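# Flip the serving platter face down onto drying mat

## Task

Invert the serving platter, which starts face up, and leave it resting face down on the drying mat, clear of all fixed rig parts (rails, edges, posts, braces, brackets, arm bases and mounts), then release it. From the moment it begins to tip, the attempt fails if the platter is moved quickly, or if it rotates or drops quickly after passing the on-edge position. It also fails if any loose object is still gripped at the end, if a closed gripper has both fingers bearing down hard on the platter, if the result holds only because the robot supports it, if anything the robot is touching at the end settles by more than a fingernail's width once released, or if anything is knocked or placed off the table.

## Robot and tools

ROBOT. Two six-joint arms, left_arm and right_arm, each ending in a parallel two-finger gripper. left_arm sits on the +y side, base near (-0.011, +0.264, +0.182) m; right_arm on the -y side, near (+0.009, -0.275, +0.182) m. Both bases are slightly tilted. Joint limits in rad, base to hand: waist -2.618 to 3.054, shoulder 0 to 3.142, elbow 0 to 3.142, wrist pitch -1.571 to 1.571, wrist yaw -1.571 to 1.571, wrist roll -2.094 to 2.094. Elbows never quite straighten. Mounting plates and the metal frame behind the arms are fixed obstacles.

FRAMES. Reported poses use one scene frame: origin on the tabletop midway between the arms, +z up, +x out across the table. The names left/right refer to arms, not image sides. Each gripper has its own axes: fingers extend along its +z, and open/close along its y. end_effector_position (m) is the point between the finger pads, roughly 1 cm behind the tips; orientation is end_effector_quat_wxyz. Printed positions can be off, more so at long reach, and arms tend to finish a centimetre or so below the commanded height.

execute_actions. Argument actions is a list holding zero or one item, plus optional pictures (boolean, include camera images). Empty list: just report the state. Motion item: {"rows": [...], "steps": n}, n from 1 to 15 (default 15), each step 1/30 s; one row per step, the final row reused if rows run out. Wait item: {"steps": n} up to 300, counted from the previous result, so thinking time is included. Every row is 14 numbers in [-1, 1], always both arms: left_arm dx, dy, dz, rx, ry, rz, opening, then right_arm in the same seven. dx..rz are an offset in that gripper's own axes, not a pose; each row is measured from the same reference, namely the gripper pose in the last result that showed it (before any such result in the scene, or for a second call within one reply, from where the arm stands when the action begins). Rows do not accumulate. Scale: 1.0 equals 0.6 m for dx/dy/dz and 180 degrees for rotation; rx, ry, rz form a single rotation vector. Opening is absolute, not an offset: +1 fully open (0.094 m), -1 closed. Per step, the command is limited to within 70 mm and 16 degrees of the measured pose; after the last step an arm only continues to its last limited pose, so large shifts need follow-up calls. All-zero offsets are not idle: they pull the arm back to its reference pose. To keep an arm still, send the correction to its desired pose in the first call of a reply and zeros afterwards, raising the aim if it sags. A refused call moves nothing.

move. target is one 14-number row laid out and measured exactly as above (offsets in gripper axes from the last shown pose, opening absolute). speed: path top speed in m/s, 0.002 to 0.5, default 0.25; rotation capped at twice that in rad/s. Each gripper follows a straight path, all finishing together, lasting 0.5 to 10 s (cut off at 10 s). It does not avoid obstacles or the other arm, can lag, stray, or overshoot speed near full reach. Opening is sent at the start. Result adds a move: line with the ending (done, off_target, moving, held, fault), any limits (paced = the sent pose was clipped; held = some steps were blocked, after which the arm may jump quickly), and each gripper's distance from target.

wait. seconds, 0 to 10; nothing new is sent. zoom_image: camera (cam_head_left, cam_head_right, cam_high) and region [x0, y0, x1, y1] in pixels from the top-left, at most 504 by 504. read_manual: optional section, only "licences". finished_scene: scene (integer); closes and grades the current scene, cannot be reversed.

RESULT LINES. The state line gives both grippers' positions and quaternions. grip_measured is the finger opening on the command scale (last Joint positions value is the opening in m); readings can be off by about 1 mm. A Hand target line shows where the controller is now driving each gripper. HELD marks steps where a row was partly not sent; pose unreachable means the clearance check altered or blocked that arm's command; too close warns of proximity (plates and its side of the frame count as the arm). FAULT lines report stops; MOTOR HOT appears from 75 °C; at 90 °C that arm halts 10 s, at 100 °C it goes limp and falls. The world keeps running while a reply is being composed.

GRIPPING. To grasp, command an opening about 0.03 below grip_measured for a firm hold, less for a gentle one. Pads push roughly 50 to 62 N, less on very thin parts, briefly more at first contact.

CAMERAS. Three 672x504 images in order cam_head_left, cam_head_right, cam_high, with given calibrations that may be slightly off.

AVOID. Fast motion once the platter starts tipping, letting it flop past vertical, dropping or slamming anything, pressing hard into objects, arm-to-arm contact, touching the rig, pushing items off the table, leaving anything gripped or a closed gripper pressing on the platter, and long loaded holds that overheat motors. Occasional external nudges may move loose items. Smooth, low-effort motion is preferred.

Each tool is called in YAML: its name, and indented under it one key for each argument.

## Session

execute_actions:
  actions: []

Scene clock: 0.00 s of 3974.00 s.
left_arm: end_effector_position=(+0.2825, +0.2039, +0.1724) grip_measured=+1.000 end_effector_quat_wxyz=(+0.019, +0.447, +0.885, +0.132) | right_arm: end_effector_position=(+0.1075, -0.5421, +0.1990) grip_measured=+1.000 end_effector_quat_wxyz=(+0.158, +0.799, +0.579, +0.026)
Joint positions: left_arm=[-0.511  1.524  0.863 -0.723 -0.528  0.435  0.094] | right_arm=[-1.547  1.203  0.668 -0.613 -0.469  0.445  0.094]
Joint velocities: left_arm=[ 0.002  0.012 -0.007 -0.022  0.007 -0.007  0.   ] | right_arm=[ 0.002 -0.007 -0.012 -0.007 -0.022 -0.037  0.   ]
Hand target (left_arm): +0.284, +0.203, +0.174; +0.022, +0.447, +0.884, +0.133
Hand target (right_arm): +0.107, -0.544, +0.201; +0.160, +0.799, +0.580, +0.024

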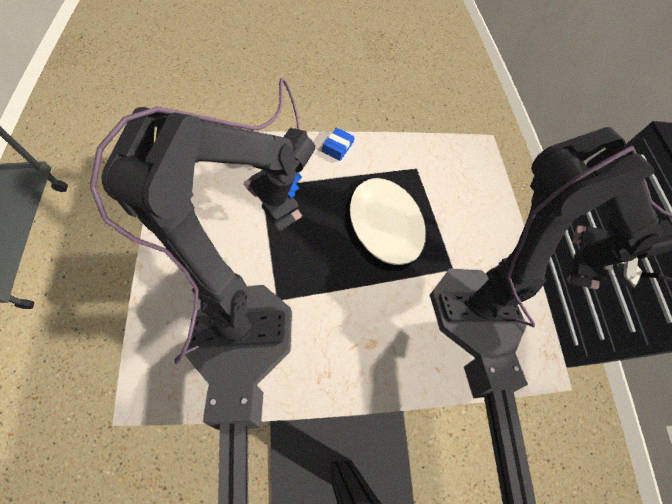

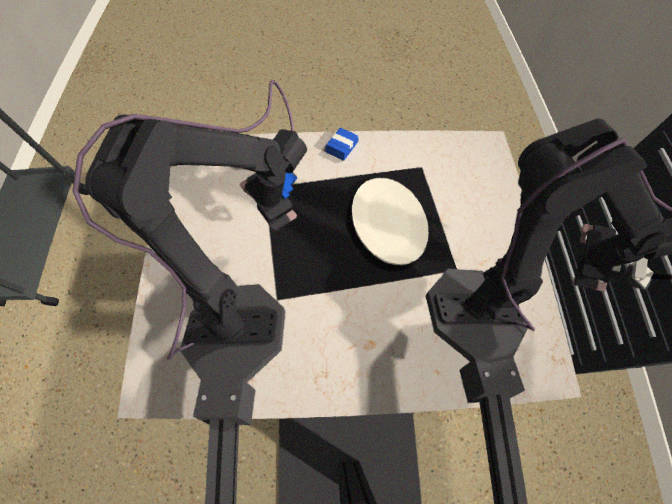

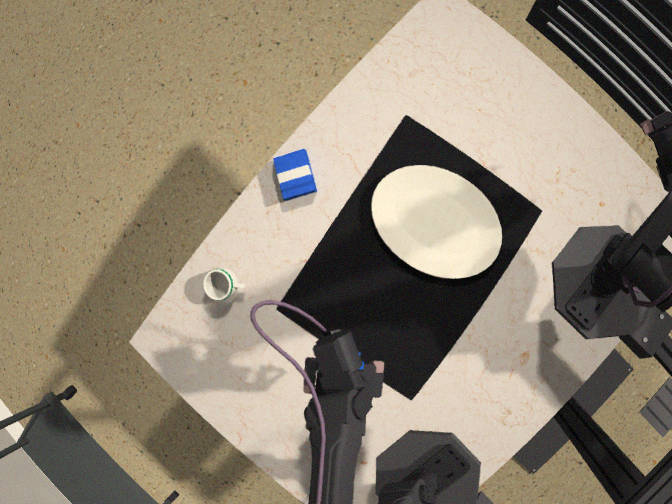

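zoom_image:
  camera: "cam_head_right"
  region: [320,150,480,290]

Region (320, 150, 480, 290) of cam_head_right's 672x504 image, scaled by 3.150, with more detail than that image has; it fills the top 441 rows of this view, and the rest is white.

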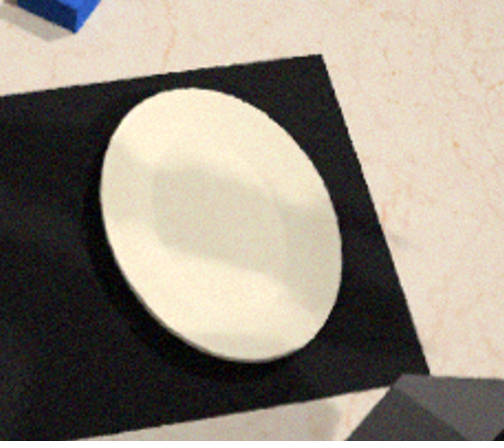

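move:
  target: [-0.117,-0.19,-0.027,-0.239,-0.423,0.436,0.1,0,0,0,0,0,0,1]

Scene clock: 42.73 s of 3974.00 s.
left_arm: end_effector_position=(+0.2326, +0.0787, +0.1556) grip_measured=+0.102 end_effector_quat_wxyz=(+0.563, +0.789, +0.222, +0.108) | right_arm: end_effector_position=(+0.1075, -0.5421, +0.1990) grip_measured=+1.000 end_effector_quat_wxyz=(+0.158, +0.799, +0.579, +0.026)
Joint positions: left_arm=[-0.259  2.072  0.063  1.562  0.664  2.097  0.052] | right_arm=[-1.547  1.203  0.668 -0.613 -0.469  0.445  0.094]
Joint velocities: left_arm=[ 0.002  0.002  0.007 -0.007  0.037  0.022  0.001] | right_arm=[-0.007  0.007  0.012  0.007 -0.022 -0.022  0.   ]
Hand target (left_arm): +0.235, +0.077, +0.153; +0.567, +0.787, +0.219, +0.103
Hand target (right_arm): +0.107, -0.542, +0.199; +0.158, +0.799, +0.579, +0.026
Off the commanded pose (left_arm): 0.003 m, 8 deg.
Off the commanded pose (right_arm): 0.000 m, 0 deg.
joint sent to its limit (left arm) — the command would take joint 4 (wrist pitch) past its upper limit and joint 6 (wrist roll) past its upper limit, so those joints were sent only as far as their limits.
After step 90, 34.93 s passed at rest.
move: off_target (left_arm)

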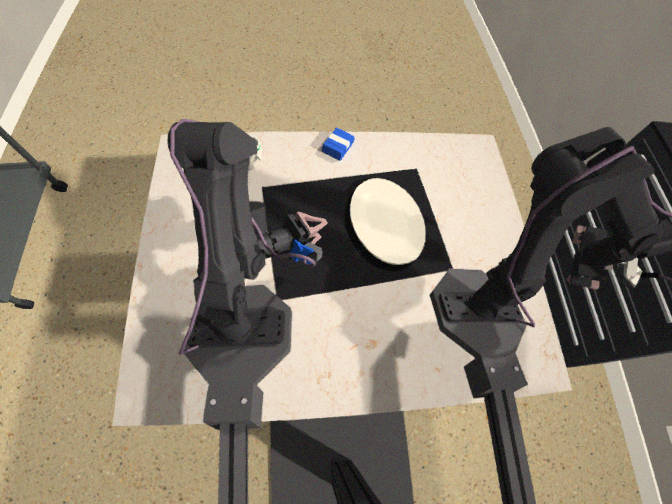

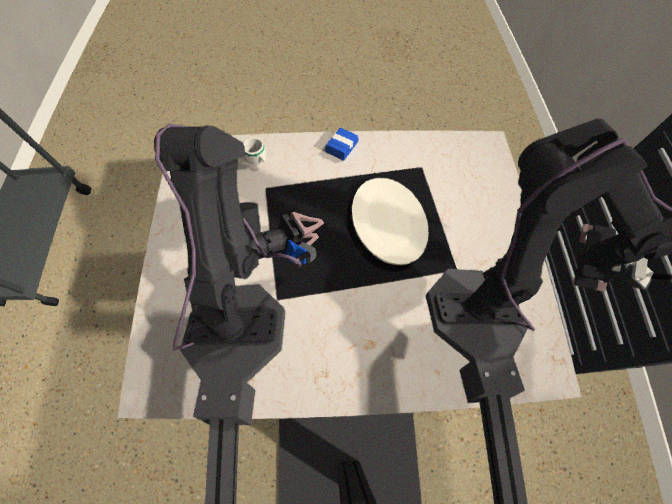

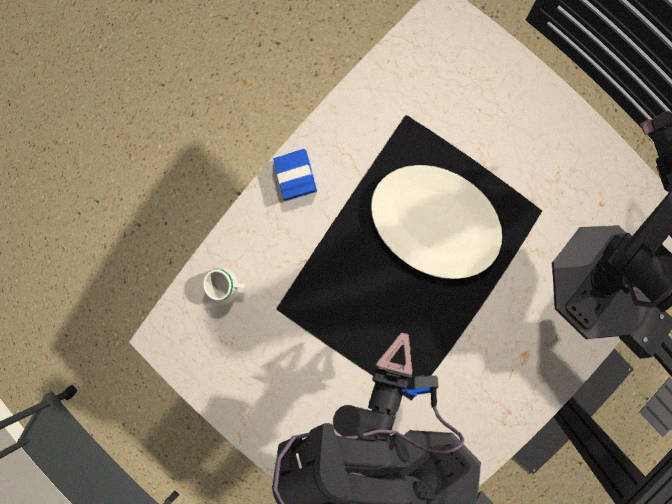

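move:
  target: [-0.085,-0.092,0.137,0.052,0.065,-0.002,0.1,0,0,0,0,0,0,1]

Scene clock: 56.43 s of 3974.00 s.
left_arm: end_effector_position=(+0.2130, +0.0071, +0.0833) grip_measured=+0.102 end_effector_quat_wxyz=(+0.430, +0.844, +0.288, +0.146) | right_arm: end_effector_position=(+0.1075, -0.5421, +0.1990) grip_measured=+1.000 end_effector_quat_wxyz=(+0.158, +0.799, +0.579, +0.026)
Joint positions: left_arm=[-0.812  2.392  0.273  1.562 -0.101  1.862  0.052] | right_arm=[-1.547  1.203  0.668 -0.613 -0.469  0.445  0.094]
Joint velocities: left_arm=[-0.027 -0.007  0.007 -0.037 -0.007 -0.037 -0.   ] | right_arm=[-0.012  0.012  0.012  0.022  0.081 -0.037  0.   ]
Hand target (left_arm): +0.212, +0.001, +0.081; +0.431, +0.843, +0.288, +0.142
Hand target (right_arm): +0.107, -0.542, +0.199; +0.158, +0.799, +0.579, +0.026
Off the commanded pose (left_arm): 0.008 m, 6 deg.
Off the commanded pose (right_arm): 0.000 m, 0 deg.
joint sent to its limit (left arm) — the command would take joint 4 (wrist pitch) past its upper limit, so that joint was sent only as far as its limit.
After step 90, 9.27 s passed at rest.
move: off_target (left_arm)

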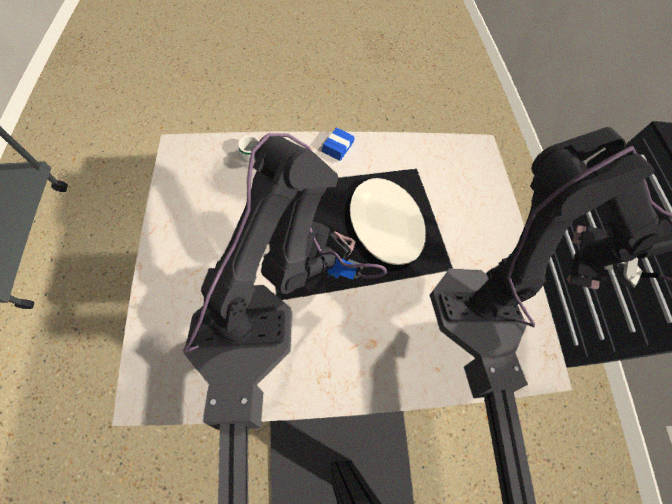

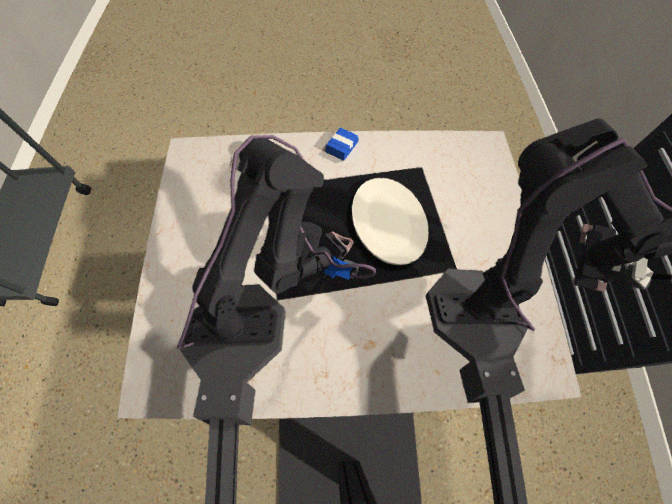

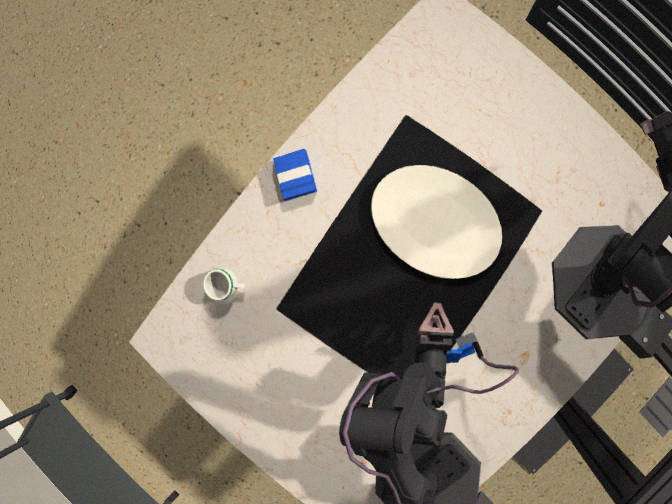

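move:
  target: [0.005,-0.017,0.113,0,0,0,0.1,0,0,0,0,0,0,1]
  speed: 0.08

zoom_image:
  camera: "cam_high"
  region: [360,200,540,360]

zoom_image:
  camera: "cam_head_right"
  region: [300,180,420,290]

Scene clock: 65.93 s of 3974.00 s.
left_arm: end_effector_position=(+0.2472, -0.0287, +0.0442) grip_measured=+0.102 end_effector_quat_wxyz=(+0.434, +0.839, +0.290, +0.155) | right_arm: end_effector_position=(+0.1075, -0.5421, +0.1990) grip_measured=+1.000 end_effector_quat_wxyz=(+0.158, +0.799, +0.579, +0.026)
Joint positions: left_arm=[-0.77   2.545  0.527  1.484 -0.077  1.885  0.052] | right_arm=[-1.547  1.203  0.668 -0.613 -0.469  0.445  0.094]
Joint velocities: left_arm=[-0.007  0.002 -0.017 -0.022 -0.007 -0.066  0.   ] | right_arm=[-0.022  0.017  0.002  0.051 -0.051 -0.022  0.   ]
Hand target (left_arm): +0.246, -0.030, +0.036; +0.430, +0.843, +0.288, +0.146
Hand target (right_arm): +0.107, -0.542, +0.199; +0.158, +0.799, +0.579, +0.026
Off the commanded pose (left_arm): 0.009 m, 1 deg.
Off the commanded pose (right_arm): 0.000 m, 0 deg.
After step 90, 5.27 s passed at rest.
move: done

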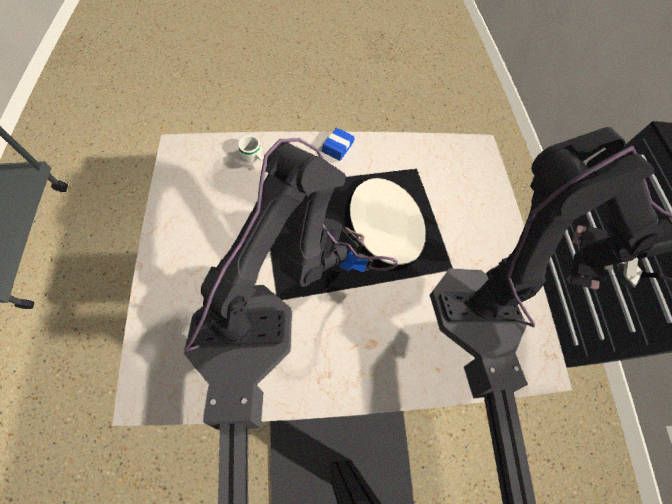

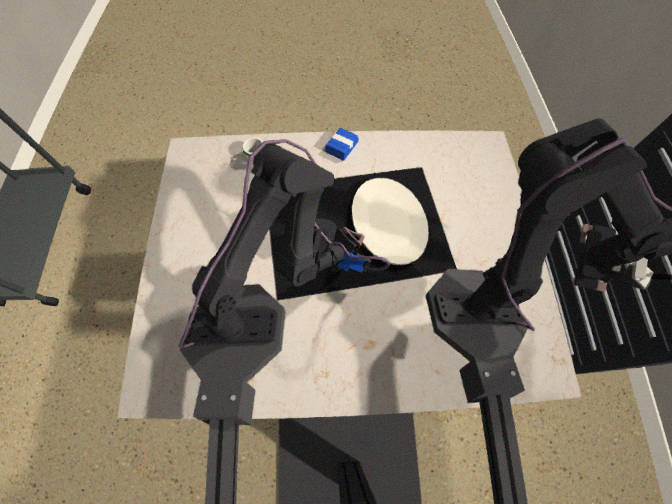

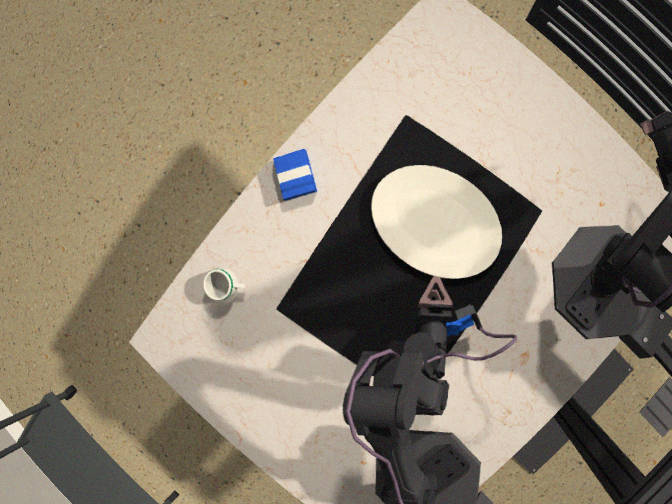

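Region (360, 200, 540, 360) of cam_high's 672x504 image, scaled by 2.800, with more detail than that image has.

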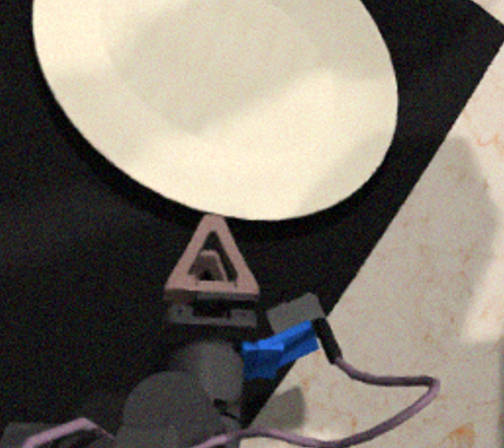

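Region (300, 180, 420, 290) of cam_head_right's 672x504 image, scaled by 4.200, with more detail than that image has; it fills the top 462 rows of this view, and the rest is white.

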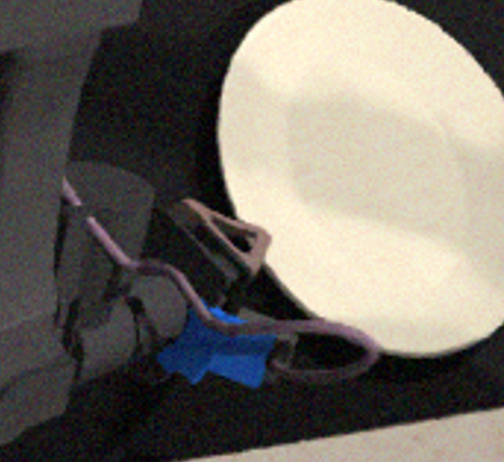

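move:
  target: [0,-0.022,0.016,0,0,0,0.1,0,0,0,0,0,0,1]
  speed: 0.04

move:
  target: [0,0.03,0.04,0,0,0,0.1,0,0,0,0,0,0,1]
  speed: 0.04

zoom_image:
  camera: "cam_head_right"
  region: [300,180,420,290]

zoom_image:
  camera: "cam_high"
  region: [360,200,540,360]

Scene clock: 82.40 s of 3974.00 s.
left_arm: end_effector_position=(+0.2460, -0.0285, +0.0348) grip_measured=+0.102 end_effector_quat_wxyz=(+0.436, +0.837, +0.290, +0.157) | right_arm: end_effector_position=(+0.1075, -0.5421, +0.1990) grip_measured=+1.000 end_effector_quat_wxyz=(+0.158, +0.799, +0.579, +0.026)
Joint positions: left_arm=[-0.763  2.604  0.547  1.53  -0.072  1.89   0.052] | right_arm=[-1.547  1.203  0.668 -0.613 -0.469  0.445  0.094]
Joint velocities: left_arm=[ 0.002 -0.012 -0.012 -0.037  0.007  0.007 -0.001] | right_arm=[ 0.012 -0.017  0.012  0.037 -0.022 -0.051  0.   ]
Hand target (left_arm): +0.248, -0.029, +0.028; +0.434, +0.839, +0.290, +0.155
Hand target (right_arm): +0.107, -0.542, +0.199; +0.158, +0.799, +0.579, +0.026
Off the commanded pose (left_arm): 0.007 m, 0 deg.
Off the commanded pose (right_arm): 0.000 m, 0 deg.
After step 90, 12.67 s passed at rest.
move: done

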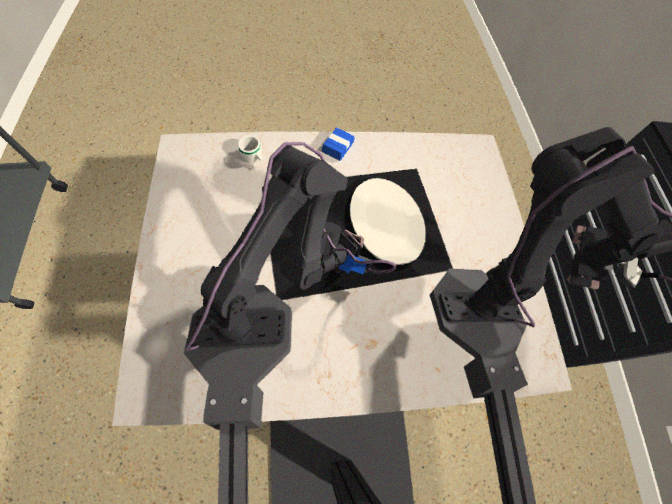

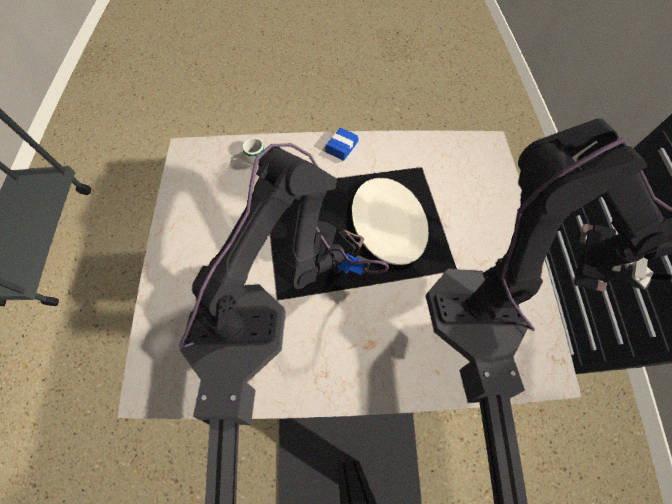

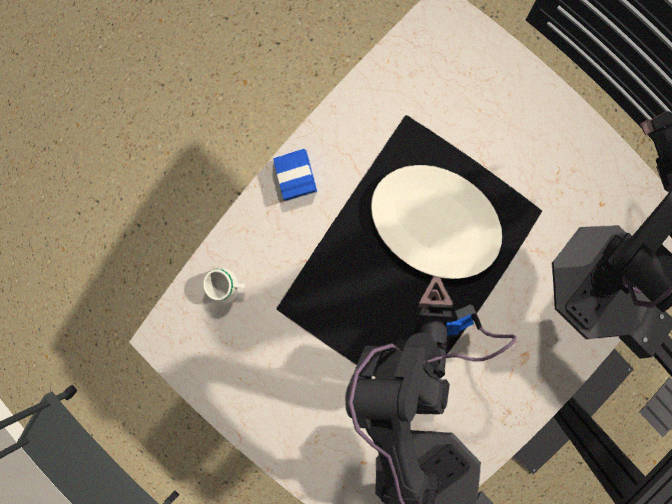

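Scene clock: 83.43 s of 3974.00 s.
left_arm: end_effector_position=(+0.2643, -0.0442, +0.0351) grip_measured=+0.102 end_effector_quat_wxyz=(+0.436, +0.836, +0.292, +0.161) | right_arm: end_effector_position=(+0.1075, -0.5421, +0.1990) grip_measured=+1.000 end_effector_quat_wxyz=(+0.158, +0.799, +0.579, +0.026)
Joint positions: left_arm=[-0.763  2.573  0.628  1.424 -0.08   1.89   0.052] | right_arm=[-1.547  1.203  0.668 -0.613 -0.469  0.445  0.094]
Joint velocities: left_arm=[-0.007  0.002 -0.017  0.051  0.051 -0.11  -0.001] | right_arm=[-0.017 -0.017  0.007 -0.007  0.051 -0.037  0.   ]
Hand target (left_arm): +0.265, -0.052, +0.036; +0.436, +0.837, +0.290, +0.157
Hand target (right_arm): +0.107, -0.542, +0.199; +0.158, +0.799, +0.579, +0.026
Off the commanded pose (left_arm): 0.008 m, 1 deg.
Off the commanded pose (right_arm): 0.000 m, 0 deg.
move: done

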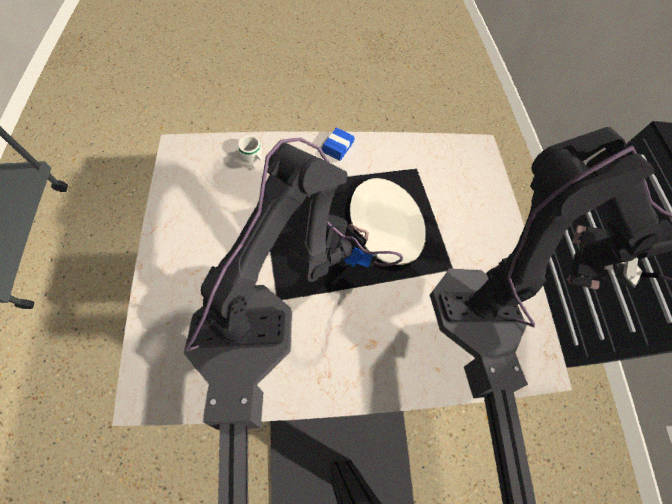

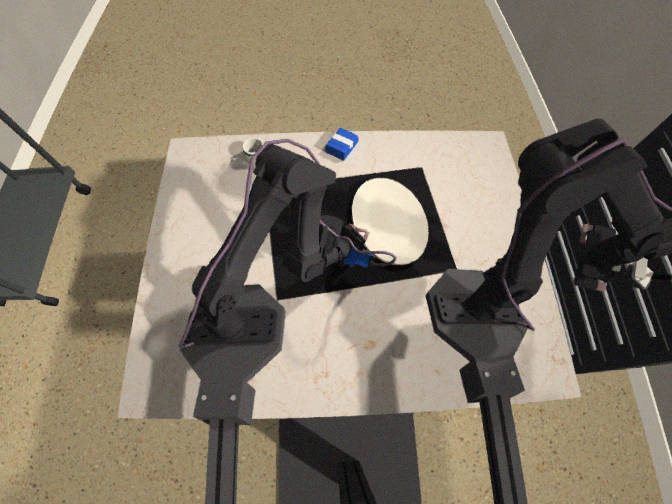

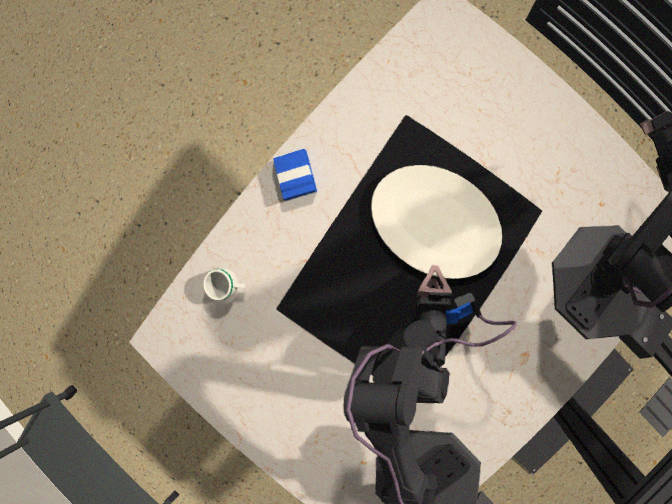

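Region (300, 180, 420, 290) of cam_head_right's 672x504 image, scaled by 4.200, with more detail than that image has; it fills the top 462 rows of this view, and the rest is white.

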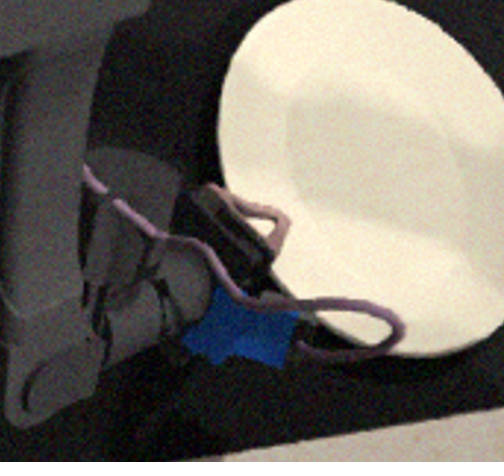

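Region (360, 200, 540, 360) of cam_high's 672x504 image, scaled by 2.800, with more detail than that image has.

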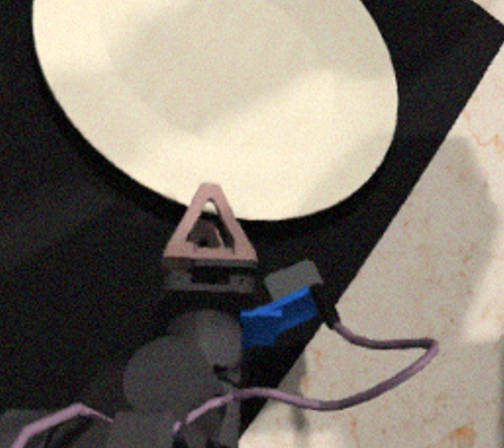

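Upper finger over the rim. Advance a bit more, then close.

move:
  target: [0,0.012,0.03,0,0,0,0.1,0,0,0,0,0,0,1]
  speed: 0.04

move:
  target: [0,0,0,0,0,0,-1,0,0,0,0,0,0,1]

move:
  target: [0,0.07,-0.03,0,0,0,-1,0,0,0,0,0,0,1]
  speed: 0.03

Scene clock: 89.00 s of 3974.00 s.
left_arm: end_effector_position=(+0.2764, -0.0558, +0.0358) grip_measured=+0.102 end_effector_quat_wxyz=(+0.442, +0.832, +0.292, +0.166) | right_arm: end_effector_position=(+0.1075, -0.5421, +0.1990) grip_measured=+1.000 end_effector_quat_wxyz=(+0.158, +0.799, +0.579, +0.026)
Joint positions: left_arm=[-0.763  2.573  0.686  1.382 -0.08   1.89   0.052] | right_arm=[-1.547  1.203  0.668 -0.613 -0.469  0.445  0.094]
Joint velocities: left_arm=[ 0.002  0.007 -0.002 -0.022  0.022 -0.007  0.   ] | right_arm=[-0.007  0.002 -0.007 -0.037 -0.007 -0.037  0.   ]
Hand target (left_arm): +0.276, -0.059, +0.031; +0.436, +0.836, +0.292, +0.162
Hand target (right_arm): +0.107, -0.542, +0.199; +0.158, +0.799, +0.579, +0.026
Off the commanded pose (left_arm): 0.006 m, 1 deg.
Off the commanded pose (right_arm): 0.000 m, 0 deg.
After step 90, 1.80 s passed at rest.
move: done

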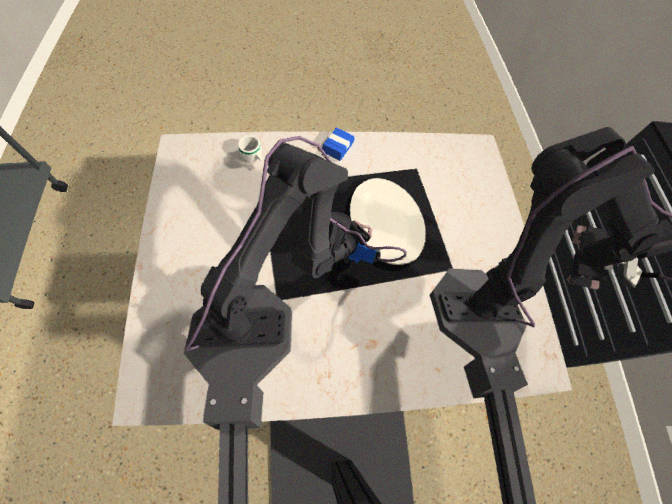

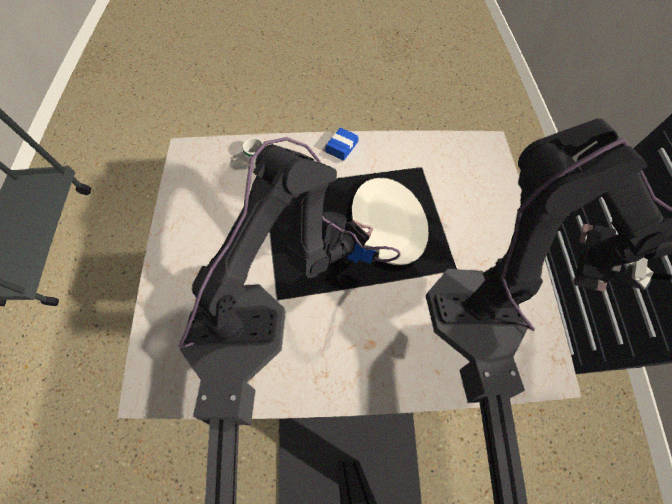

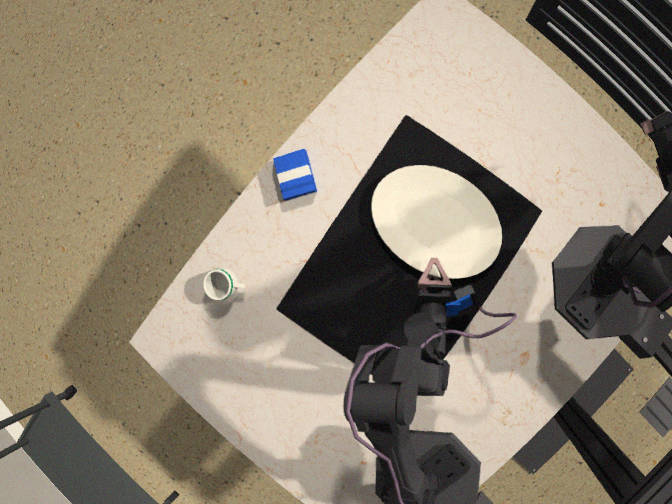

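Scene clock: 89.50 s of 3974.00 s.
left_arm: end_effector_position=(+0.2747, -0.0603, +0.0404) grip_measured=-0.806 end_effector_quat_wxyz=(+0.453, +0.831, +0.276, +0.169) | right_arm: end_effector_position=(+0.1075, -0.5421, +0.1990) grip_measured=+1.000 end_effector_quat_wxyz=(+0.158, +0.799, +0.579, +0.026)
Joint positions: left_arm=[-0.768  2.577  0.684  1.407 -0.061  1.916  0.009] | right_arm=[-1.547  1.203  0.668 -0.613 -0.469  0.445  0.094]
Joint velocities: left_arm=[-0.007  0.002 -0.007 -0.095  0.022 -0.037 -0.001] | right_arm=[-0.007 -0.007  0.002  0.037 -0.066  0.022  0.   ]
Hand target (left_arm): +0.276, -0.056, +0.036; +0.442, +0.832, +0.292, +0.166
Hand target (right_arm): +0.107, -0.542, +0.199; +0.158, +0.799, +0.579, +0.026
Off the commanded pose (left_arm): 0.007 m, 2 deg.
Off the commanded pose (right_arm): 0.000 m, 0 deg.
move: done

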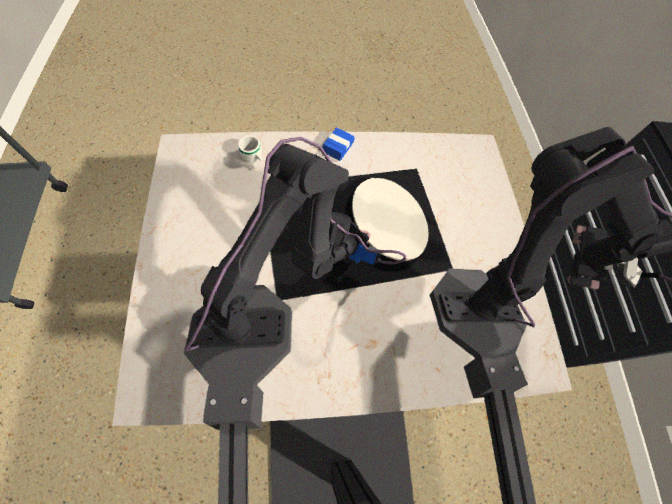

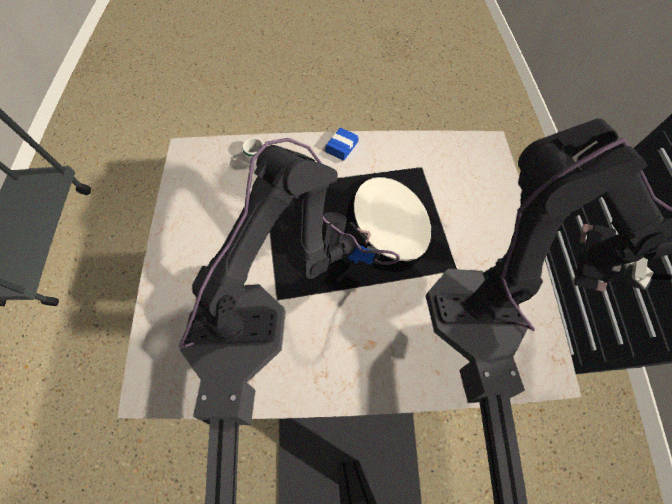

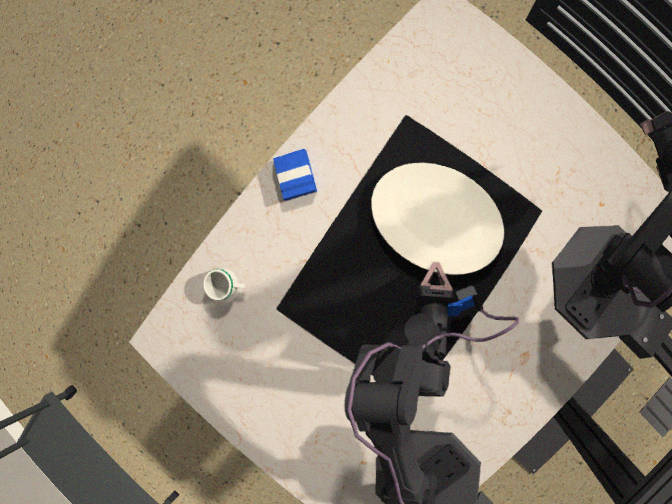

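Scene clock: 91.27 s of 3974.00 s.
left_arm: end_effector_position=(+0.2810, -0.0694, +0.0783) grip_measured=-0.876 end_effector_quat_wxyz=(+0.452, +0.835, +0.265, +0.167) | right_arm: end_effector_position=(+0.1075, -0.5421, +0.1990) grip_measured=+1.000 end_effector_quat_wxyz=(+0.158, +0.799, +0.579, +0.026)
Joint positions: left_arm=[-0.806  2.394  0.652  1.249 -0.083  1.917  0.006] | right_arm=[-1.547  1.203  0.668 -0.613 -0.469  0.445  0.094]
Joint velocities: left_arm=[-0.007 -0.007  0.012 -0.051  0.037 -0.007 -0.   ] | right_arm=[ 0.002 -0.007 -0.007  0.066  0.037  0.007  0.   ]
Hand target (left_arm): +0.278, -0.066, +0.085; +0.453, +0.831, +0.275, +0.169
Hand target (right_arm): +0.107, -0.542, +0.199; +0.158, +0.799, +0.579, +0.026
Off the commanded pose (left_arm): 0.008 m, 1 deg.
Off the commanded pose (right_arm): 0.000 m, 0 deg.
move: done

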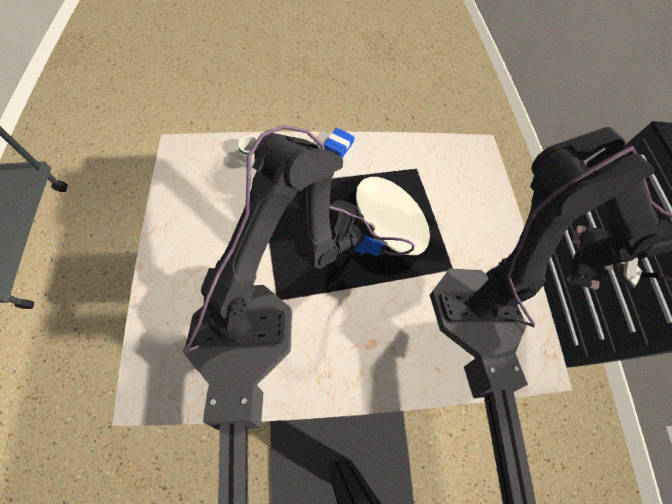

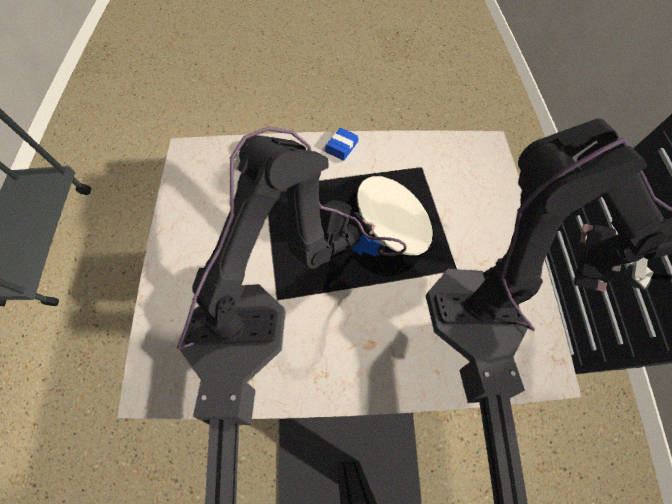

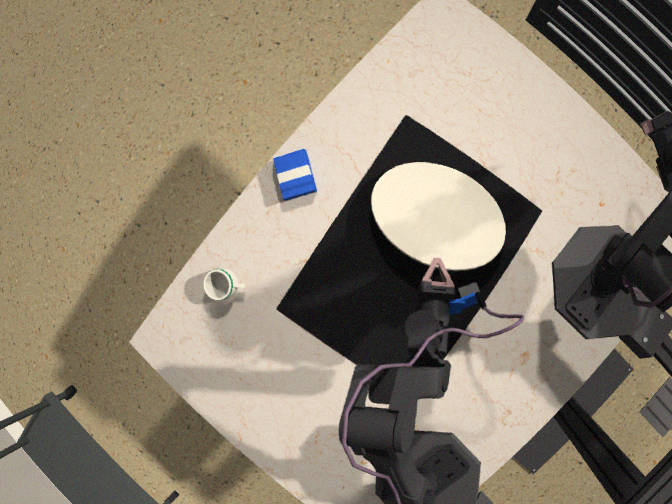

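move:
  target: [0,0.23,-0.165,-0.14,0,0,-1,0,0,0,0,0,0,1]
  speed: 0.03

Scene clock: 113.23 s of 3974.00 s.
left_arm: end_effector_position=(+0.2065, +0.0200, +0.1573) grip_measured=-0.876 end_effector_quat_wxyz=(+0.276, +0.933, +0.206, +0.103) | right_arm: end_effector_position=(+0.1075, -0.5421, +0.1990) grip_measured=+1.000 end_effector_quat_wxyz=(+0.158, +0.799, +0.579, +0.026)
Joint positions: left_arm=[-0.931  1.541  0.447  0.172 -0.221  1.922  0.006] | right_arm=[-1.547  1.203  0.668 -0.613 -0.469  0.445  0.094]
Joint velocities: left_arm=[-0.002 -0.007  0.09  -0.11  -0.007 -0.037 -0.001] | right_arm=[-0.017 -0.007 -0.012  0.037  0.007  0.022  0.   ]
Hand target (left_arm): +0.243, -0.025, +0.224; +0.397, +0.881, +0.215, +0.143
Hand target (right_arm): +0.107, -0.542, +0.199; +0.158, +0.799, +0.579, +0.026
Off the commanded pose (left_arm): 0.140 m, 49 deg; position and orientation clipped at the last step of the last action.
Off the commanded pose (right_arm): 0.000 m, 0 deg.
After step 90, 11.03 s passed at rest.
move: off_target (left_arm); limits=paced

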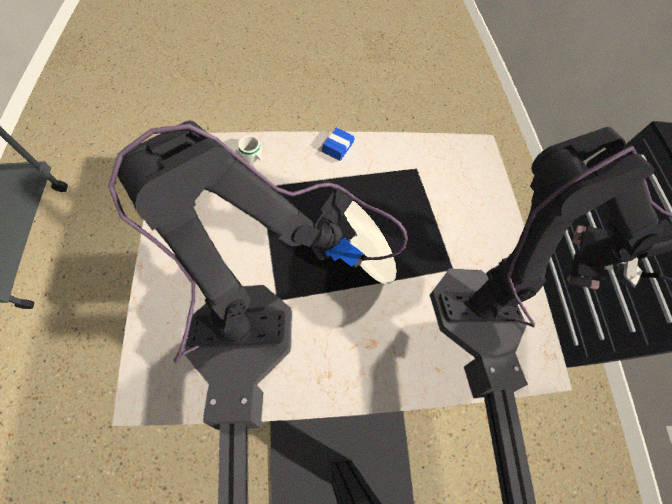

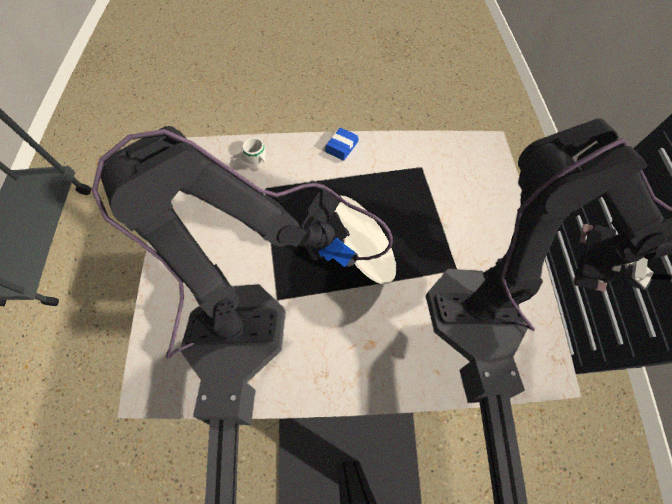

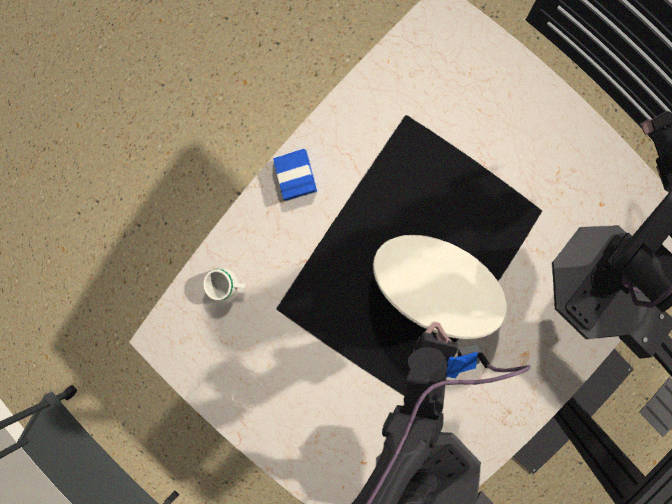

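move:
  target: [0.013,0.19,-0.095,0.19,0,0,-1,0,0,0,0,0,0,1]
  speed: 0.025

Scene clock: 133.90 s of 3974.00 s.
left_arm: end_effector_position=(+0.2220, -0.0084, +0.2289) grip_measured=-0.876 end_effector_quat_wxyz=(-0.000, +0.974, +0.223, +0.027) | right_arm: end_effector_position=(+0.1075, -0.5421, +0.1990) grip_measured=+1.000 end_effector_quat_wxyz=(+0.158, +0.799, +0.579, +0.026)
Joint positions: left_arm=[-1.068  1.899  1.397 -1.064 -0.357  1.604  0.006] | right_arm=[-1.547  1.203  0.668 -0.613 -0.469  0.445  0.094]
Joint velocities: left_arm=[-0.012  0.012 -0.007  0.037  0.022 -0.022 -0.   ] | right_arm=[-0.012 -0.017 -0.022 -0.007 -0.051 -0.007  0.   ]
Hand target (left_arm): +0.230, -0.024, +0.254; +0.036, +0.972, +0.226, +0.046
Hand target (right_arm): +0.107, -0.542, +0.199; +0.158, +0.799, +0.579, +0.026
Off the commanded pose (left_arm): 0.050 m, 2 deg.
Off the commanded pose (right_arm): 0.000 m, 0 deg.
After step 90, 7.47 s passed at rest.
move: off_target (left_arm; path cut at 10 s)

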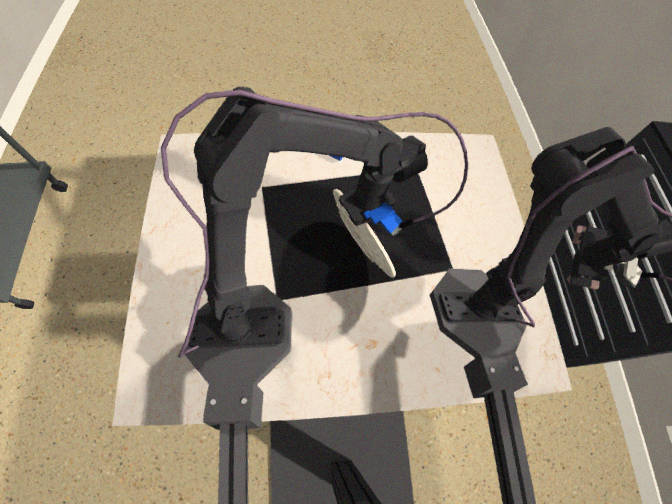

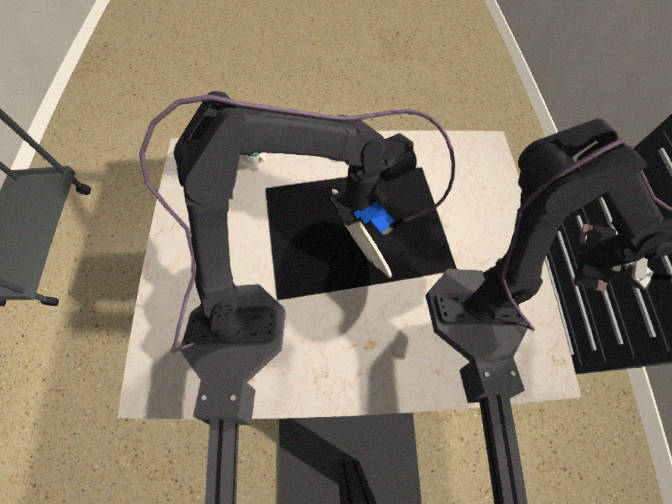

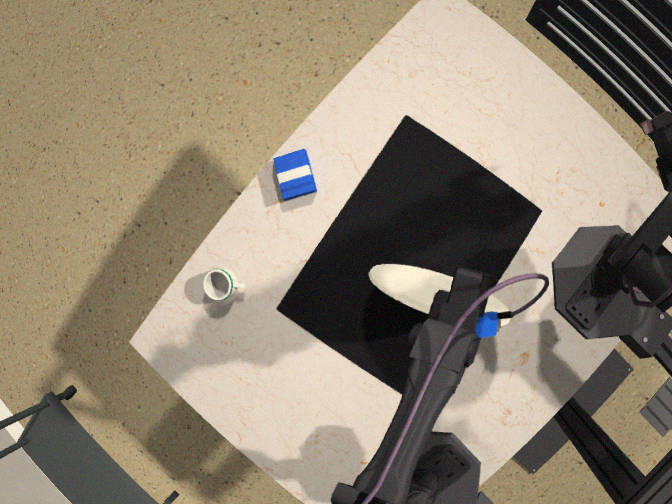

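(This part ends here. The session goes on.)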